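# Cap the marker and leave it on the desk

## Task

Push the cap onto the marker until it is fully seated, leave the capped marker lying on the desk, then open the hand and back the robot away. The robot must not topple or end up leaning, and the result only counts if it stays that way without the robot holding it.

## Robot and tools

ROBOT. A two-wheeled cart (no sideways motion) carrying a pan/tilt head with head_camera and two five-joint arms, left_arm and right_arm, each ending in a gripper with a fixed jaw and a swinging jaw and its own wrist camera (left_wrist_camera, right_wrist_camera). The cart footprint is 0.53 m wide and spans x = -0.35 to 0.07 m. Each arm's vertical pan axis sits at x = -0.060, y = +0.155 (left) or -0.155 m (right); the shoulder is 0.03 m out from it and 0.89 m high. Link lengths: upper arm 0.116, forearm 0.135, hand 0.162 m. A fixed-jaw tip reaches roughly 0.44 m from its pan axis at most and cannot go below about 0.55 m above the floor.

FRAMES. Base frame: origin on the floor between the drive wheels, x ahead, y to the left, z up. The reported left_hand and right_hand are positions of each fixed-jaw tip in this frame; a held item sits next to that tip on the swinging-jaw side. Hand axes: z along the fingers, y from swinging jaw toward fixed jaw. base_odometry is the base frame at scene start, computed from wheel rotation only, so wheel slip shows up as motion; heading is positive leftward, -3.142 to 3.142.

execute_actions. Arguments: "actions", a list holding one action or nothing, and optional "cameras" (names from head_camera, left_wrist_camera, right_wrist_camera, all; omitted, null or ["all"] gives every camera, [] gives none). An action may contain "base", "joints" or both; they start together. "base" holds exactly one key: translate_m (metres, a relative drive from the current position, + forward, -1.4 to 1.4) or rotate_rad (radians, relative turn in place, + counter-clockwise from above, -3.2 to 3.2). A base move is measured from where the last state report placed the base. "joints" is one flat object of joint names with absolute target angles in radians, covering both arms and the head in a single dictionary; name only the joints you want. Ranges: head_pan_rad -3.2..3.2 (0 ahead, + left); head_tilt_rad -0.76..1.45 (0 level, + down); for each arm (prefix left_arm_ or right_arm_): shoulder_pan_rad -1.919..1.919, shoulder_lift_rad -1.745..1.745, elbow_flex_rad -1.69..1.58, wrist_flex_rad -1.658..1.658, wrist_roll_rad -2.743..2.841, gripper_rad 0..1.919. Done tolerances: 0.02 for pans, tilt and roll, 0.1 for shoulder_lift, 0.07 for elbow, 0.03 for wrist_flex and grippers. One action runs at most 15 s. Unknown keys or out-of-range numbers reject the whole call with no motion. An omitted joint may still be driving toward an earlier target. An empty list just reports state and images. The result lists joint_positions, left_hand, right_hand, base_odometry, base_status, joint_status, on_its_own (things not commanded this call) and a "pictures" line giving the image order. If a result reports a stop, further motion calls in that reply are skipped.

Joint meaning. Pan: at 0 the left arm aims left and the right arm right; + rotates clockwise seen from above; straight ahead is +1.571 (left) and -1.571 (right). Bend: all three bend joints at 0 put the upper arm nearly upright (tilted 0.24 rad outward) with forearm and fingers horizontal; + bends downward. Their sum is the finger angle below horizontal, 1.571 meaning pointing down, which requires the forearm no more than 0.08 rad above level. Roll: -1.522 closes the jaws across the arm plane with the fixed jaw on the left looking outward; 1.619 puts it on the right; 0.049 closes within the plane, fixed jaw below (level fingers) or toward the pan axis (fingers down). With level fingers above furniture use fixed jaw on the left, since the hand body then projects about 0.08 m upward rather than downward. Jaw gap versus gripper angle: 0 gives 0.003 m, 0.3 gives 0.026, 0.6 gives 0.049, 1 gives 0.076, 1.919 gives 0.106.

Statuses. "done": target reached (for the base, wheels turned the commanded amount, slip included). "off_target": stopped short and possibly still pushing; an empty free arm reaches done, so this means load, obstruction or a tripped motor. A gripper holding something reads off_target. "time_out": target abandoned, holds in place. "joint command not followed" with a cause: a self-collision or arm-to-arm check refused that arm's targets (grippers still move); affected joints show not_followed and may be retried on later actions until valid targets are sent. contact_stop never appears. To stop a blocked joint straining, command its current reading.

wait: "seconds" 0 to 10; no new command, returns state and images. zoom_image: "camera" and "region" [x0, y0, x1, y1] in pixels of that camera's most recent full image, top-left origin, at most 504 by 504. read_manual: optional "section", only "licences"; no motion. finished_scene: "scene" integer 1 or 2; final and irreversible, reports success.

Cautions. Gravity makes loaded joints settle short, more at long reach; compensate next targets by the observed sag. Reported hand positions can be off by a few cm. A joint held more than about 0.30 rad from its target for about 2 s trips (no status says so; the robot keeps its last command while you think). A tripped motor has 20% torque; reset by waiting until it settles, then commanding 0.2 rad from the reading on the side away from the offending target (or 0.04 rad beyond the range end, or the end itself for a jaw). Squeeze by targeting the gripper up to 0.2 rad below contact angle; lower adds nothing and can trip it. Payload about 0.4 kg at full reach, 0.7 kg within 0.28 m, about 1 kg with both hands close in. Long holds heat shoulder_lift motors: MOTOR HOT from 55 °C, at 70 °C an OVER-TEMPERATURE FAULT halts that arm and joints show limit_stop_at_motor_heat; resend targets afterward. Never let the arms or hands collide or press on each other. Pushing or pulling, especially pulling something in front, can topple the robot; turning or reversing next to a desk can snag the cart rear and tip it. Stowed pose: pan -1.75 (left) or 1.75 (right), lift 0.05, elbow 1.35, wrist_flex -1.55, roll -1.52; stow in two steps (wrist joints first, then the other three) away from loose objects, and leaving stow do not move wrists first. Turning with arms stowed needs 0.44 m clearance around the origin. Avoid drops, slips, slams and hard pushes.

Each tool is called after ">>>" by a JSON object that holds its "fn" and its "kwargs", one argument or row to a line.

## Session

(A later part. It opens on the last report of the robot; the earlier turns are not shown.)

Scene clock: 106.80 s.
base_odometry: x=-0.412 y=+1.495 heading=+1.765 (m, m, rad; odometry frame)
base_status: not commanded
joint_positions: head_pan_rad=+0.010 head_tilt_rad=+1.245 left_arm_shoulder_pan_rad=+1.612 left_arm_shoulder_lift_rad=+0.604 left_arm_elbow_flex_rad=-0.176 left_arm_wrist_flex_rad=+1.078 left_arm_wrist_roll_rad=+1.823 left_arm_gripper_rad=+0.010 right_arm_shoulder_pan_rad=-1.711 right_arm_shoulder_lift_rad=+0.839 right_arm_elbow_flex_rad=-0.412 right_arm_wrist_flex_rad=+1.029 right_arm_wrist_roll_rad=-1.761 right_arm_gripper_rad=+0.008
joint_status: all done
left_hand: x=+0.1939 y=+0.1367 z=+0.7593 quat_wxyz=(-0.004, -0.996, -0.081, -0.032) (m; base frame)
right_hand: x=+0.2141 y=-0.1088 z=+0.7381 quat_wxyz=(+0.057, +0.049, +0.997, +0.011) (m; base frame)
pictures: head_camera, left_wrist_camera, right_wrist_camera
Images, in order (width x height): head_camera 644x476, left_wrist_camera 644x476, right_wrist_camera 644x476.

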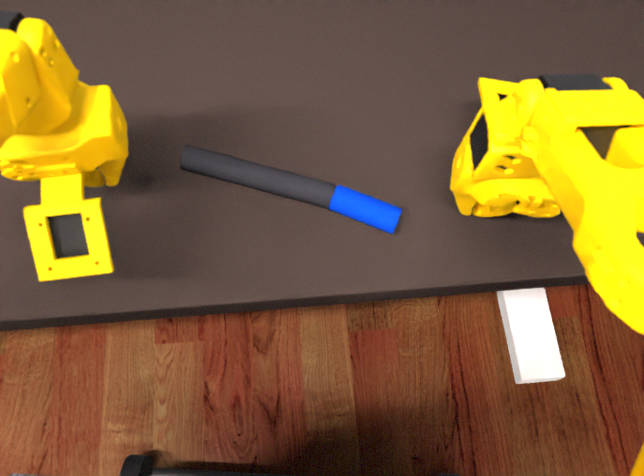

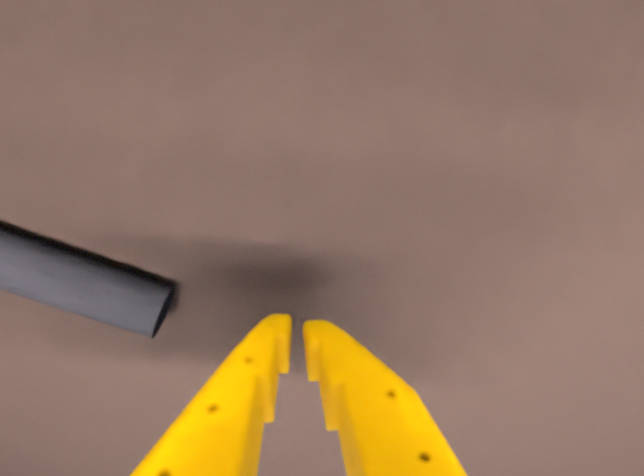

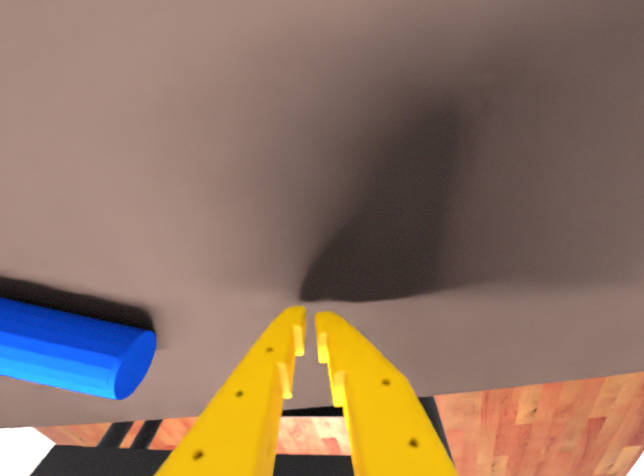

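>>> {"fn": "execute_actions", "kwargs": {
  "actions": [
    {"joints":{"left_arm_shoulder_pan_rad":1.825,"left_arm_shoulder_lift_rad":0.72,"left_arm_elbow_flex_rad":-0.435,"left_arm_wrist_flex_rad":1.07,"left_arm_wrist_roll_rad":0.04,"left_arm_gripper_rad":0.55,"right_arm_shoulder_pan_rad":-1.62}}
  ],
  "cameras": ["head_camera","left_wrist_camera"]
}}

Scene clock: 121.93 s.
base_odometry: x=-0.412 y=+1.495 heading=+1.765 (m, m, rad; odometry frame)
base_status: not commanded
joint_positions: head_pan_rad=+0.010 head_tilt_rad=+1.245 left_arm_shoulder_pan_rad=+1.814 left_arm_shoulder_lift_rad=+0.735 left_arm_elbow_flex_rad=-0.398 left_arm_wrist_flex_rad=+1.078 left_arm_wrist_roll_rad=+0.048 left_arm_gripper_rad=+0.540 right_arm_shoulder_pan_rad=-1.629 right_arm_shoulder_lift_rad=+0.839 right_arm_elbow_flex_rad=-0.412 right_arm_wrist_flex_rad=+1.029 right_arm_wrist_roll_rad=-1.761 right_arm_gripper_rad=+0.008
joint_status: all done
left_hand: x=+0.2047 y=+0.0888 z=+0.7593 quat_wxyz=(+0.048, -0.614, +0.786, -0.062) (m; base frame)
right_hand: x=+0.2170 y=-0.1312 z=+0.7381 quat_wxyz=(+0.057, +0.090, +0.994, +0.009) (m; base frame)
pictures: head_camera, left_wrist_camera
Images, in order (width x height): head_camera 644x476, left_wrist_camera 644x476.

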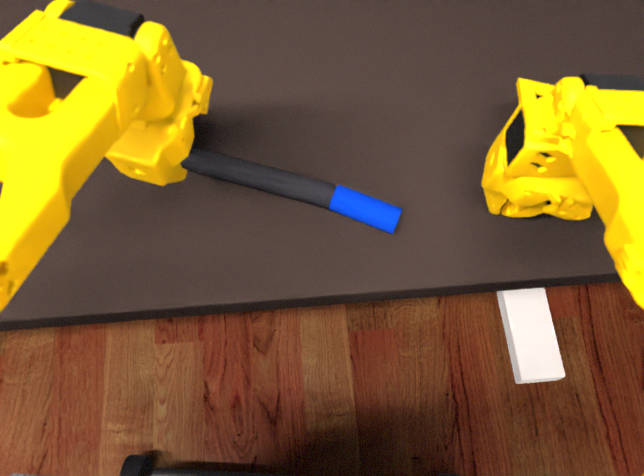

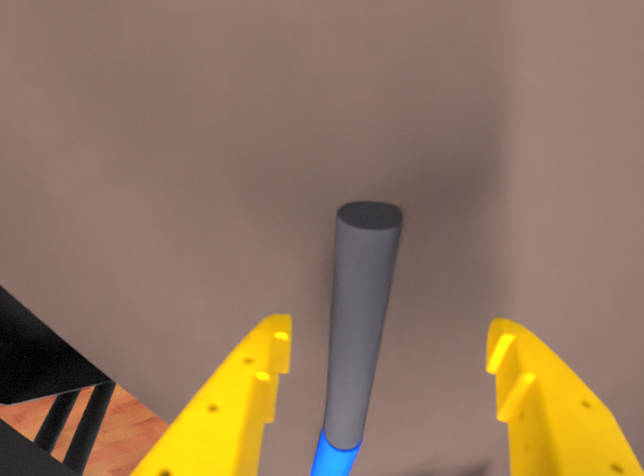

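>>> {"fn": "execute_actions", "kwargs": {
  "actions": [
    {"joints":{"left_arm_shoulder_lift_rad":0.86,"left_arm_wrist_flex_rad":0.875}}
  ],
  "cameras": ["left_wrist_camera"]
}}

Scene clock: 126.53 s.
base_odometry: x=-0.412 y=+1.495 heading=+1.765 (m, m, rad; odometry frame)
base_status: not commanded
joint_positions: head_pan_rad=+0.010 head_tilt_rad=+1.245 left_arm_shoulder_pan_rad=+1.814 left_arm_shoulder_lift_rad=+0.876 left_arm_elbow_flex_rad=-0.399 left_arm_wrist_flex_rad=+0.891 left_arm_wrist_roll_rad=+0.048 left_arm_gripper_rad=+0.540 right_arm_shoulder_pan_rad=-1.629 right_arm_shoulder_lift_rad=+0.839 right_arm_elbow_flex_rad=-0.412 right_arm_wrist_flex_rad=+1.029 right_arm_wrist_roll_rad=-1.761 right_arm_gripper_rad=+0.008
joint_status: all done
left_hand: x=+0.2134 y=+0.0867 z=+0.7285 quat_wxyz=(+0.063, -0.612, +0.784, -0.080) (m; base frame)
right_hand: x=+0.2170 y=-0.1312 z=+0.7381 quat_wxyz=(+0.057, +0.090, +0.994, +0.009) (m; base frame)
pictures: left_wrist_camera
Images, in order (width x height): left_wrist_camera 644x476.

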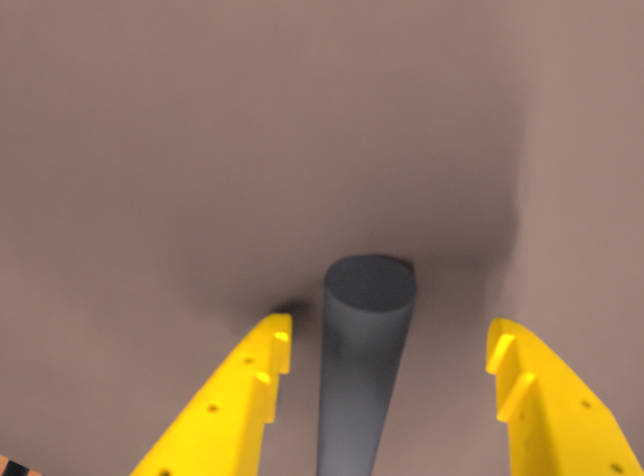

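>>> {"fn": "execute_actions", "kwargs": {
  "actions": [
    {"joints":{"left_arm_gripper_rad":0.12,"right_arm_shoulder_lift_rad":0.845,"right_arm_wrist_flex_rad":0.825}}
  ],
  "cameras": []
}}

>>> {"fn": "execute_actions", "kwargs": {
  "actions": [
    {"joints":{"left_arm_shoulder_pan_rad":1.9,"left_arm_wrist_roll_rad":0.37,"right_arm_shoulder_pan_rad":-1.72}}
  ]
}}

Scene clock: 133.40 s.
base_odometry: x=-0.412 y=+1.495 heading=+1.765 (m, m, rad; odometry frame)
base_status: not commanded
joint_positions: head_pan_rad=+0.010 head_tilt_rad=+1.245 left_arm_shoulder_pan_rad=+1.814 left_arm_shoulder_lift_rad=+0.876 left_arm_elbow_flex_rad=-0.399 left_arm_wrist_flex_rad=+0.889 left_arm_wrist_roll_rad=+0.048 left_arm_gripper_rad=+0.207 right_arm_shoulder_pan_rad=-1.629 right_arm_shoulder_lift_rad=+0.866 right_arm_elbow_flex_rad=-0.412 right_arm_wrist_flex_rad=+0.836 right_arm_wrist_roll_rad=-1.761 right_arm_gripper_rad=+0.008
joint_status: left_arm_gripper_rad off_target (ended at +0.207, target +0.120); the others done
left_hand: x=+0.2137 y=+0.0866 z=+0.7286 quat_wxyz=(+0.063, -0.612, +0.784, -0.081) (m; base frame)
right_hand: x=+0.2429 y=-0.1297 z=+0.7373 quat_wxyz=(+0.138, +0.089, +0.986, +0.021) (m; base frame)
pictures: none
No camera images: the call's "cameras" was empty. Leave "cameras" out to get every camera's image.

Scene clock: 134.40 s.
base_odometry: x=-0.412 y=+1.495 heading=+1.765 (m, m, rad; odometry frame)
base_status: not commanded
joint_positions: head_pan_rad=+0.010 head_tilt_rad=+1.245 left_arm_shoulder_pan_rad=+1.888 left_arm_shoulder_lift_rad=+0.876 left_arm_elbow_flex_rad=-0.399 left_arm_wrist_flex_rad=+0.889 left_arm_wrist_roll_rad=+0.362 left_arm_gripper_rad=+0.206 right_arm_shoulder_pan_rad=-1.711 right_arm_shoulder_lift_rad=+0.866 right_arm_elbow_flex_rad=-0.412 right_arm_wrist_flex_rad=+0.836 right_arm_wrist_roll_rad=-1.761 right_arm_gripper_rad=+0.008
joint_status: all done
left_hand: x=+0.2076 y=+0.0642 z=+0.7287 quat_wxyz=(+0.046, -0.702, +0.705, -0.091) (m; base frame)
right_hand: x=+0.2399 y=-0.1051 z=+0.7373 quat_wxyz=(+0.137, +0.049, +0.989, +0.026) (m; base frame)
pictures: head_camera, left_wrist_camera, right_wrist_camera
Images, in order (width x height): head_camera 644x476, left_wrist_camera 644x476, right_wrist_camera 644x476.

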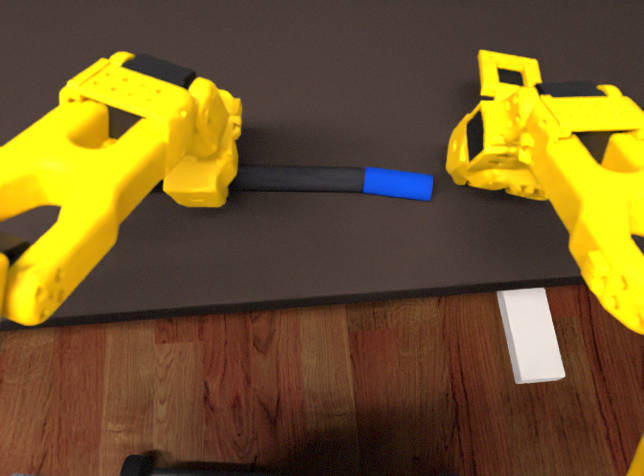

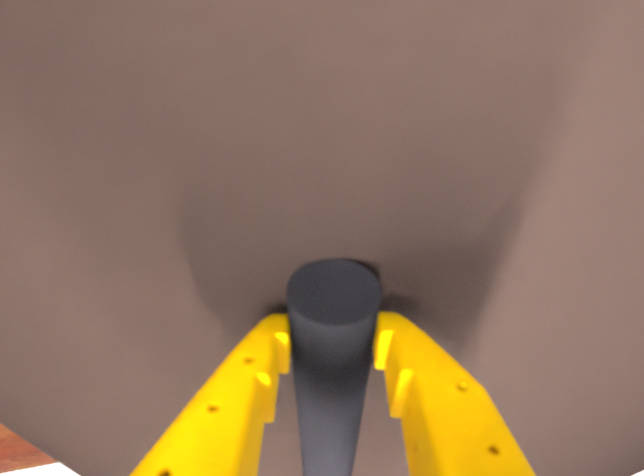

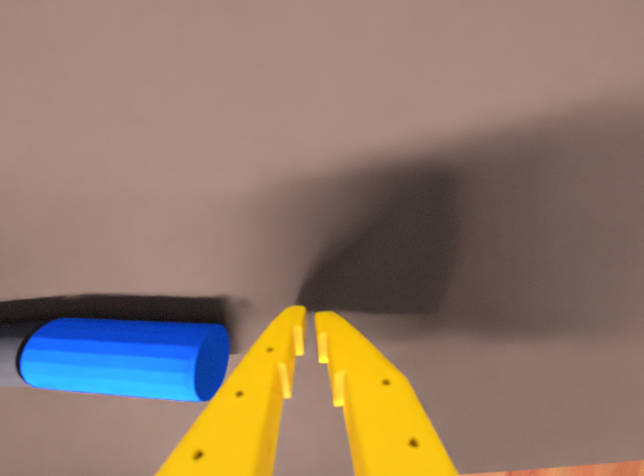

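>>> {"fn": "execute_actions", "kwargs": {
  "actions": [
    {"joints":{"left_arm_gripper_rad":0.27}}
  ],
  "cameras": []
}}

>>> {"fn": "execute_actions", "kwargs": {
  "actions": [
    {"joints":{"left_arm_gripper_rad":0.01,"right_arm_shoulder_pan_rad":-1.76,"right_arm_wrist_roll_rad":-1.73}}
  ]
}}

Scene clock: 139.63 s.
base_odometry: x=-0.412 y=+1.495 heading=+1.765 (m, m, rad; odometry frame)
base_status: not commanded
joint_positions: head_pan_rad=+0.010 head_tilt_rad=+1.245 left_arm_shoulder_pan_rad=+1.888 left_arm_shoulder_lift_rad=+0.876 left_arm_elbow_flex_rad=-0.399 left_arm_wrist_flex_rad=+0.889 left_arm_wrist_roll_rad=+0.362 left_arm_gripper_rad=+0.260 right_arm_shoulder_pan_rad=-1.711 right_arm_shoulder_lift_rad=+0.866 right_arm_elbow_flex_rad=-0.412 right_arm_wrist_flex_rad=+0.836 right_arm_wrist_roll_rad=-1.761 right_arm_gripper_rad=+0.008
joint_status: all done
left_hand: x=+0.2076 y=+0.0642 z=+0.7287 quat_wxyz=(+0.046, -0.702, +0.705, -0.091) (m; base frame)
right_hand: x=+0.2399 y=-0.1051 z=+0.7373 quat_wxyz=(+0.137, +0.049, +0.989, +0.026) (m; base frame)
pictures: none
No camera images: the call's "cameras" was empty. Leave "cameras" out to get every camera's image.

Scene clock: 140.27 s.
base_odometry: x=-0.412 y=+1.495 heading=+1.765 (m, m, rad; odometry frame)
base_status: not commanded
joint_positions: head_pan_rad=+0.010 head_tilt_rad=+1.245 left_arm_shoulder_pan_rad=+1.888 left_arm_shoulder_lift_rad=+0.876 left_arm_elbow_flex_rad=-0.399 left_arm_wrist_flex_rad=+0.889 left_arm_wrist_roll_rad=+0.362 left_arm_gripper_rad=+0.200 right_arm_shoulder_pan_rad=-1.749 right_arm_shoulder_lift_rad=+0.866 right_arm_elbow_flex_rad=-0.412 right_arm_wrist_flex_rad=+0.836 right_arm_wrist_roll_rad=-1.740 right_arm_gripper_rad=+0.008
joint_status: left_arm_gripper_rad off_target (ended at +0.200, target +0.010); the others done
left_hand: x=+0.2076 y=+0.0642 z=+0.7287 quat_wxyz=(+0.046, -0.702, +0.705, -0.091) (m; base frame)
right_hand: x=+0.2376 y=-0.0937 z=+0.7372 quat_wxyz=(+0.137, +0.019, +0.990, +0.028) (m; base frame)
pictures: head_camera, left_wrist_camera, right_wrist_camera
Images, in order (width x height): head_camera 644x476, left_wrist_camera 644x476, right_wrist_camera 644x476.

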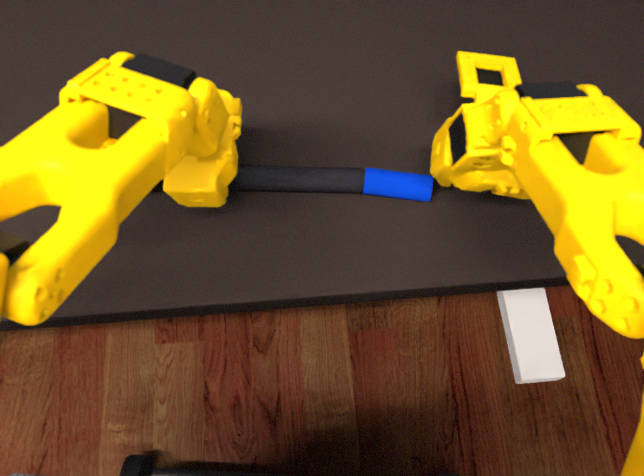

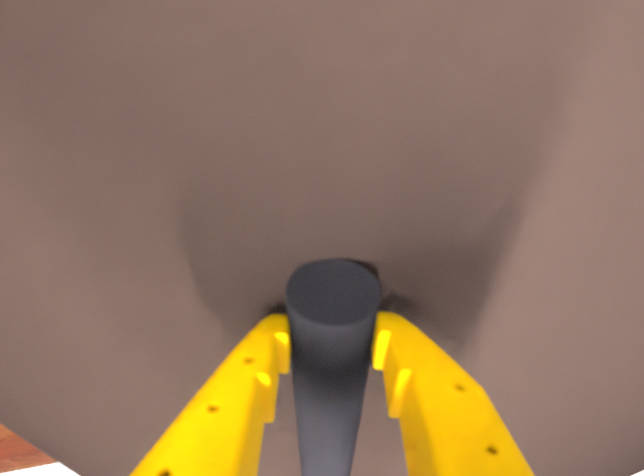

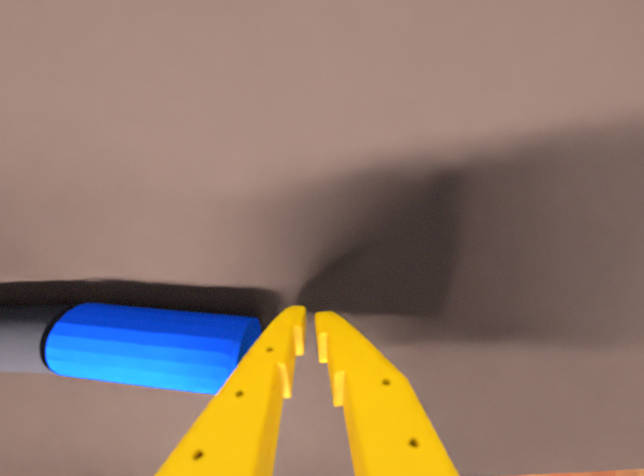

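>>> {"fn": "execute_actions", "kwargs": {
  "actions": [
    {"joints":{"left_arm_shoulder_pan_rad":1.919,"right_arm_shoulder_pan_rad":-1.84}}
  ]
}}

Scene clock: 143.27 s.
base_odometry: x=-0.412 y=+1.495 heading=+1.765 (m, m, rad; odometry frame)
base_status: not commanded
joint_positions: head_pan_rad=+0.010 head_tilt_rad=+1.245 left_arm_shoulder_pan_rad=+1.897 left_arm_shoulder_lift_rad=+0.877 left_arm_elbow_flex_rad=-0.399 left_arm_wrist_flex_rad=+0.889 left_arm_wrist_roll_rad=+0.362 left_arm_gripper_rad=+0.200 right_arm_shoulder_pan_rad=-1.780 right_arm_shoulder_lift_rad=+0.866 right_arm_elbow_flex_rad=-0.412 right_arm_wrist_flex_rad=+0.834 right_arm_wrist_roll_rad=-1.738 right_arm_gripper_rad=+0.008
joint_status: left_arm_shoulder_pan_rad off_target (ended at +1.897, target +1.919); right_arm_shoulder_pan_rad off_target (ended at -1.780, target -1.840)
left_hand: x=+0.2065 y=+0.0618 z=+0.7283 quat_wxyz=(+0.046, -0.699, +0.708, -0.091) (m; base frame)
right_hand: x=+0.2358 y=-0.0845 z=+0.7373 quat_wxyz=(+0.138, +0.003, +0.990, +0.030) (m; base frame)
pictures: head_camera, left_wrist_camera, right_wrist_camera
Images, in order (width x height): head_camera 644x476, left_wrist_camera 644x476, right_wrist_camera 644x476.

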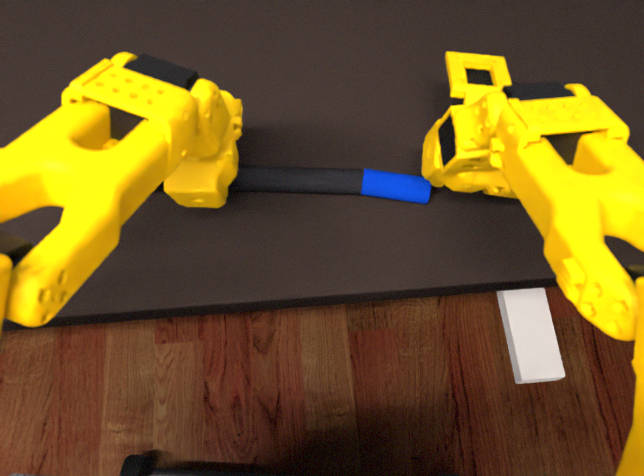

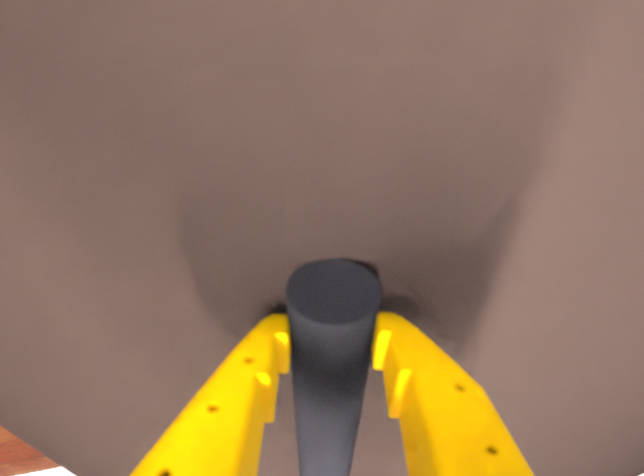

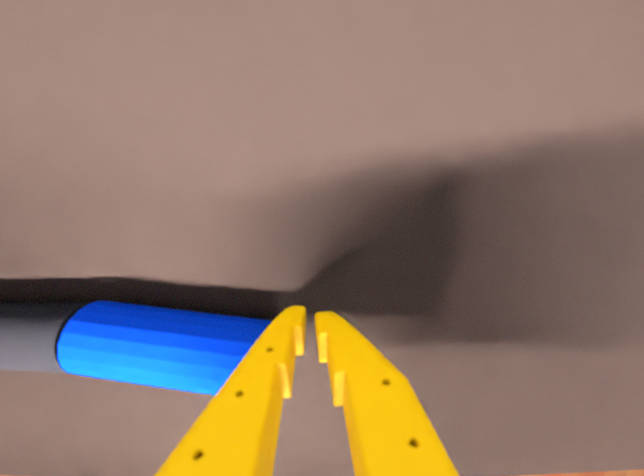

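>>> {"fn": "execute_actions", "kwargs": {
  "actions": [
    {"joints":{"right_arm_shoulder_pan_rad":-1.87,"right_arm_wrist_flex_rad":0.79}}
  ]
}}

Scene clock: 146.73 s.
base_odometry: x=-0.412 y=+1.495 heading=+1.765 (m, m, rad; odometry frame)
base_status: not commanded
joint_positions: head_pan_rad=+0.010 head_tilt_rad=+1.245 left_arm_shoulder_pan_rad=+1.897 left_arm_shoulder_lift_rad=+0.877 left_arm_elbow_flex_rad=-0.399 left_arm_wrist_flex_rad=+0.889 left_arm_wrist_roll_rad=+0.362 left_arm_gripper_rad=+0.200 right_arm_shoulder_pan_rad=-1.792 right_arm_shoulder_lift_rad=+0.866 right_arm_elbow_flex_rad=-0.412 right_arm_wrist_flex_rad=+0.804 right_arm_wrist_roll_rad=-1.738 right_arm_gripper_rad=+0.008
joint_status: right_arm_shoulder_pan_rad off_target (ended at -1.792, target -1.870); the others done
left_hand: x=+0.2065 y=+0.0618 z=+0.7283 quat_wxyz=(+0.046, -0.699, +0.708, -0.091) (m; base frame)
right_hand: x=+0.2395 y=-0.0799 z=+0.7388 quat_wxyz=(+0.152, -0.003, +0.988, +0.034) (m; base frame)
pictures: head_camera, left_wrist_camera, right_wrist_camera
Images, in order (width x height): head_camera 644x476, left_wrist_camera 644x476, right_wrist_camera 644x476.

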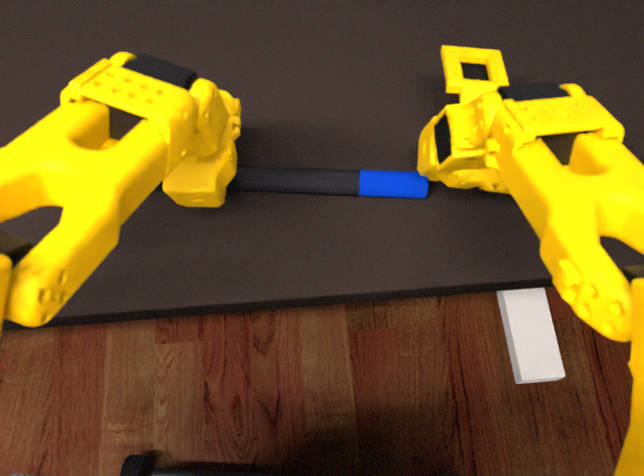

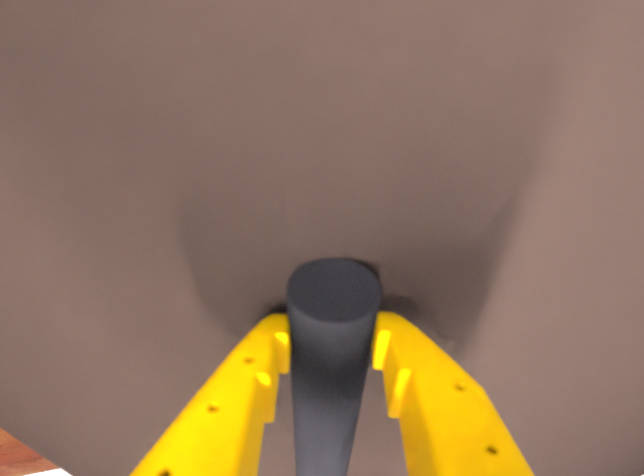

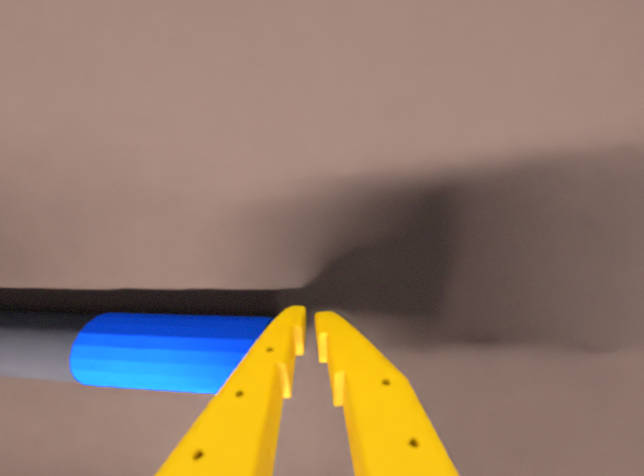

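Straight now. Release.

>>> {"fn": "execute_actions", "kwargs": {
  "actions": [
    {"joints":{"right_arm_shoulder_pan_rad":-1.65}}
  ],
  "cameras": []
}}

>>> {"fn": "execute_actions", "kwargs": {
  "actions": [
    {"joints":{"left_arm_gripper_rad":0.45,"right_arm_shoulder_lift_rad":0.3}}
  ],
  "cameras": []
}}

>>> {"fn": "execute_actions", "kwargs": {
  "actions": [
    {"joints":{"left_arm_shoulder_lift_rad":0.6,"left_arm_wrist_flex_rad":1.13}}
  ],
  "cameras": ["head_camera"]
}}

>>> {"fn": "zoom_image", "kwargs": {
  "camera": "head_camera",
  "region": [280, 130, 460, 230]
}}

Scene clock: 152.13 s.
base_odometry: x=-0.412 y=+1.495 heading=+1.765 (m, m, rad; odometry frame)
base_status: not commanded
joint_positions: head_pan_rad=+0.010 head_tilt_rad=+1.245 left_arm_shoulder_pan_rad=+1.905 left_arm_shoulder_lift_rad=+0.877 left_arm_elbow_flex_rad=-0.401 left_arm_wrist_flex_rad=+0.889 left_arm_wrist_roll_rad=+0.362 left_arm_gripper_rad=+0.200 right_arm_shoulder_pan_rad=-1.660 right_arm_shoulder_lift_rad=+0.866 right_arm_elbow_flex_rad=-0.412 right_arm_wrist_flex_rad=+0.802 right_arm_wrist_roll_rad=-1.738 right_arm_gripper_rad=+0.008
joint_status: all done
left_hand: x=+0.2061 y=+0.0597 z=+0.7285 quat_wxyz=(+0.046, -0.696, +0.711, -0.092) (m; base frame)
right_hand: x=+0.2470 y=-0.1199 z=+0.7389 quat_wxyz=(+0.155, +0.063, +0.986, +0.024) (m; base frame)
pictures: none
No camera images: the call's "cameras" was empty. Leave "cameras" out to get every camera's image.

Scene clock: 153.27 s.
base_odometry: x=-0.412 y=+1.495 heading=+1.765 (m, m, rad; odometry frame)
base_status: not commanded
joint_positions: head_pan_rad=+0.010 head_tilt_rad=+1.245 left_arm_shoulder_pan_rad=+1.908 left_arm_shoulder_lift_rad=+0.877 left_arm_elbow_flex_rad=-0.401 left_arm_wrist_flex_rad=+0.889 left_arm_wrist_roll_rad=+0.362 left_arm_gripper_rad=+0.440 right_arm_shoulder_pan_rad=-1.660 right_arm_shoulder_lift_rad=+0.360 right_arm_elbow_flex_rad=-0.412 right_arm_wrist_flex_rad=+0.802 right_arm_wrist_roll_rad=-1.738 right_arm_gripper_rad=+0.008
joint_status: all done
left_hand: x=+0.2058 y=+0.0589 z=+0.7285 quat_wxyz=(+0.046, -0.695, +0.712, -0.092) (m; base frame)
right_hand: x=+0.2871 y=-0.1163 z=+0.8934 quat_wxyz=(+0.394, +0.058, +0.915, +0.061) (m; base frame)
pictures: none
No camera images: the call's "cameras" was empty. Leave "cameras" out to get every camera's image.

Scene clock: 154.20 s.
base_odometry: x=-0.412 y=+1.495 heading=+1.765 (m, m, rad; odometry frame)
base_status: not commanded
joint_positions: head_pan_rad=+0.010 head_tilt_rad=+1.245 left_arm_shoulder_pan_rad=+1.908 left_arm_shoulder_lift_rad=+0.652 left_arm_elbow_flex_rad=-0.401 left_arm_wrist_flex_rad=+1.119 left_arm_wrist_roll_rad=+0.362 left_arm_gripper_rad=+0.440 right_arm_shoulder_pan_rad=-1.660 right_arm_shoulder_lift_rad=+0.360 right_arm_elbow_flex_rad=-0.412 right_arm_wrist_flex_rad=+0.802 right_arm_wrist_roll_rad=-1.738 right_arm_gripper_rad=+0.008
joint_status: all done
left_hand: x=+0.2011 y=+0.0605 z=+0.7793 quat_wxyz=(+0.045, -0.695, +0.712, -0.090) (m; base frame)
right_hand: x=+0.2871 y=-0.1163 z=+0.8934 quat_wxyz=(+0.394, +0.058, +0.915, +0.061) (m; base frame)
pictures: head_camera
Images, in order (width x height): head_camera 644x476.

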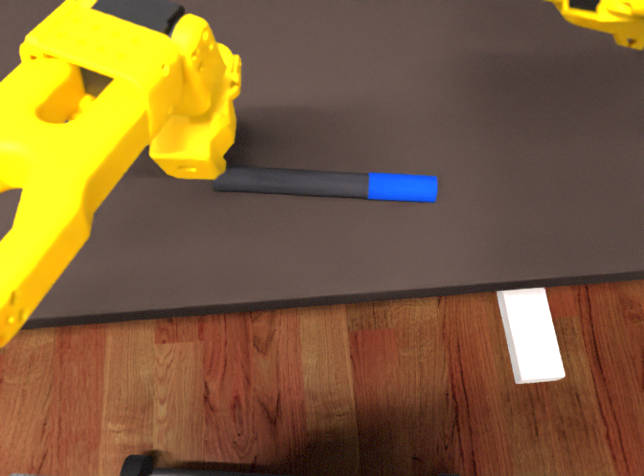

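Region (280, 130, 460, 230) of head_camera's 644x476 image, scaled by 2.800.

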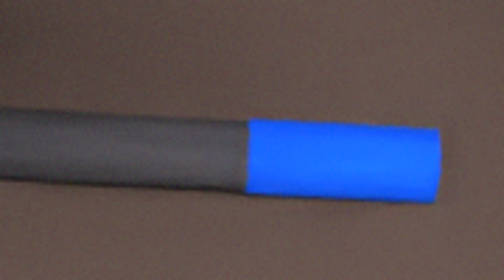

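>>> {"fn": "execute_actions", "kwargs": {
  "actions": [
    {"base":{"translate_m":-0.25},"joints":{"left_arm_shoulder_lift_rad":0.0,"right_arm_shoulder_lift_rad":0.0,"left_arm_shoulder_pan_rad":1.4,"right_arm_shoulder_pan_rad":-1.4,"head_tilt_rad":0.9}}
  ],
  "cameras": ["head_camera"]
}}

>>> {"fn": "finished_scene", "kwargs": {
  "scene": 2
}}

Scene clock: 159.13 s.
base_odometry: x=-0.364 y=+1.249 heading=+1.761 (m, m, rad; odometry frame)
base_status: done
joint_positions: head_pan_rad=+0.010 head_tilt_rad=+0.915 left_arm_shoulder_pan_rad=+1.411 left_arm_shoulder_lift_rad=+0.040 left_arm_elbow_flex_rad=-0.401 left_arm_wrist_flex_rad=+1.124 left_arm_wrist_roll_rad=+0.362 left_arm_gripper_rad=+0.440 right_arm_shoulder_pan_rad=-1.410 right_arm_shoulder_lift_rad=+0.050 right_arm_elbow_flex_rad=-0.412 right_arm_wrist_flex_rad=+0.802 right_arm_wrist_roll_rad=-1.738 right_arm_gripper_rad=+0.008
joint_status: all done
left_hand: x=+0.2348 y=+0.1997 z=+0.9416 quat_wxyz=(+0.256, -0.784, +0.480, -0.299) (m; base frame)
right_hand: x=+0.2711 y=-0.2010 z=+0.9906 quat_wxyz=(+0.536, +0.158, +0.829, +0.015) (m; base frame)
pictures: head_camera
Images, in order (width x height): head_camera 644x476.

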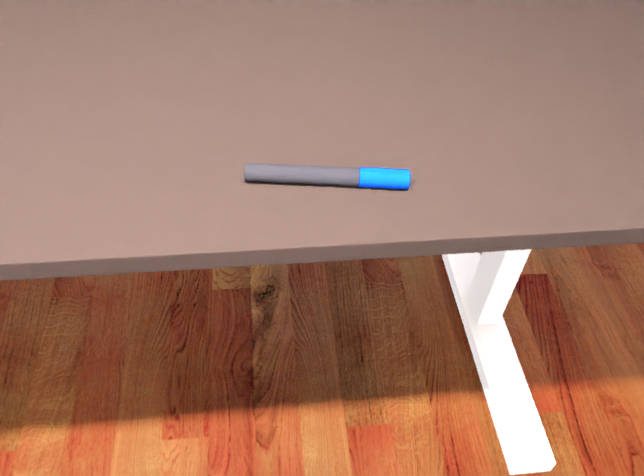

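The scene is finished: the task was done.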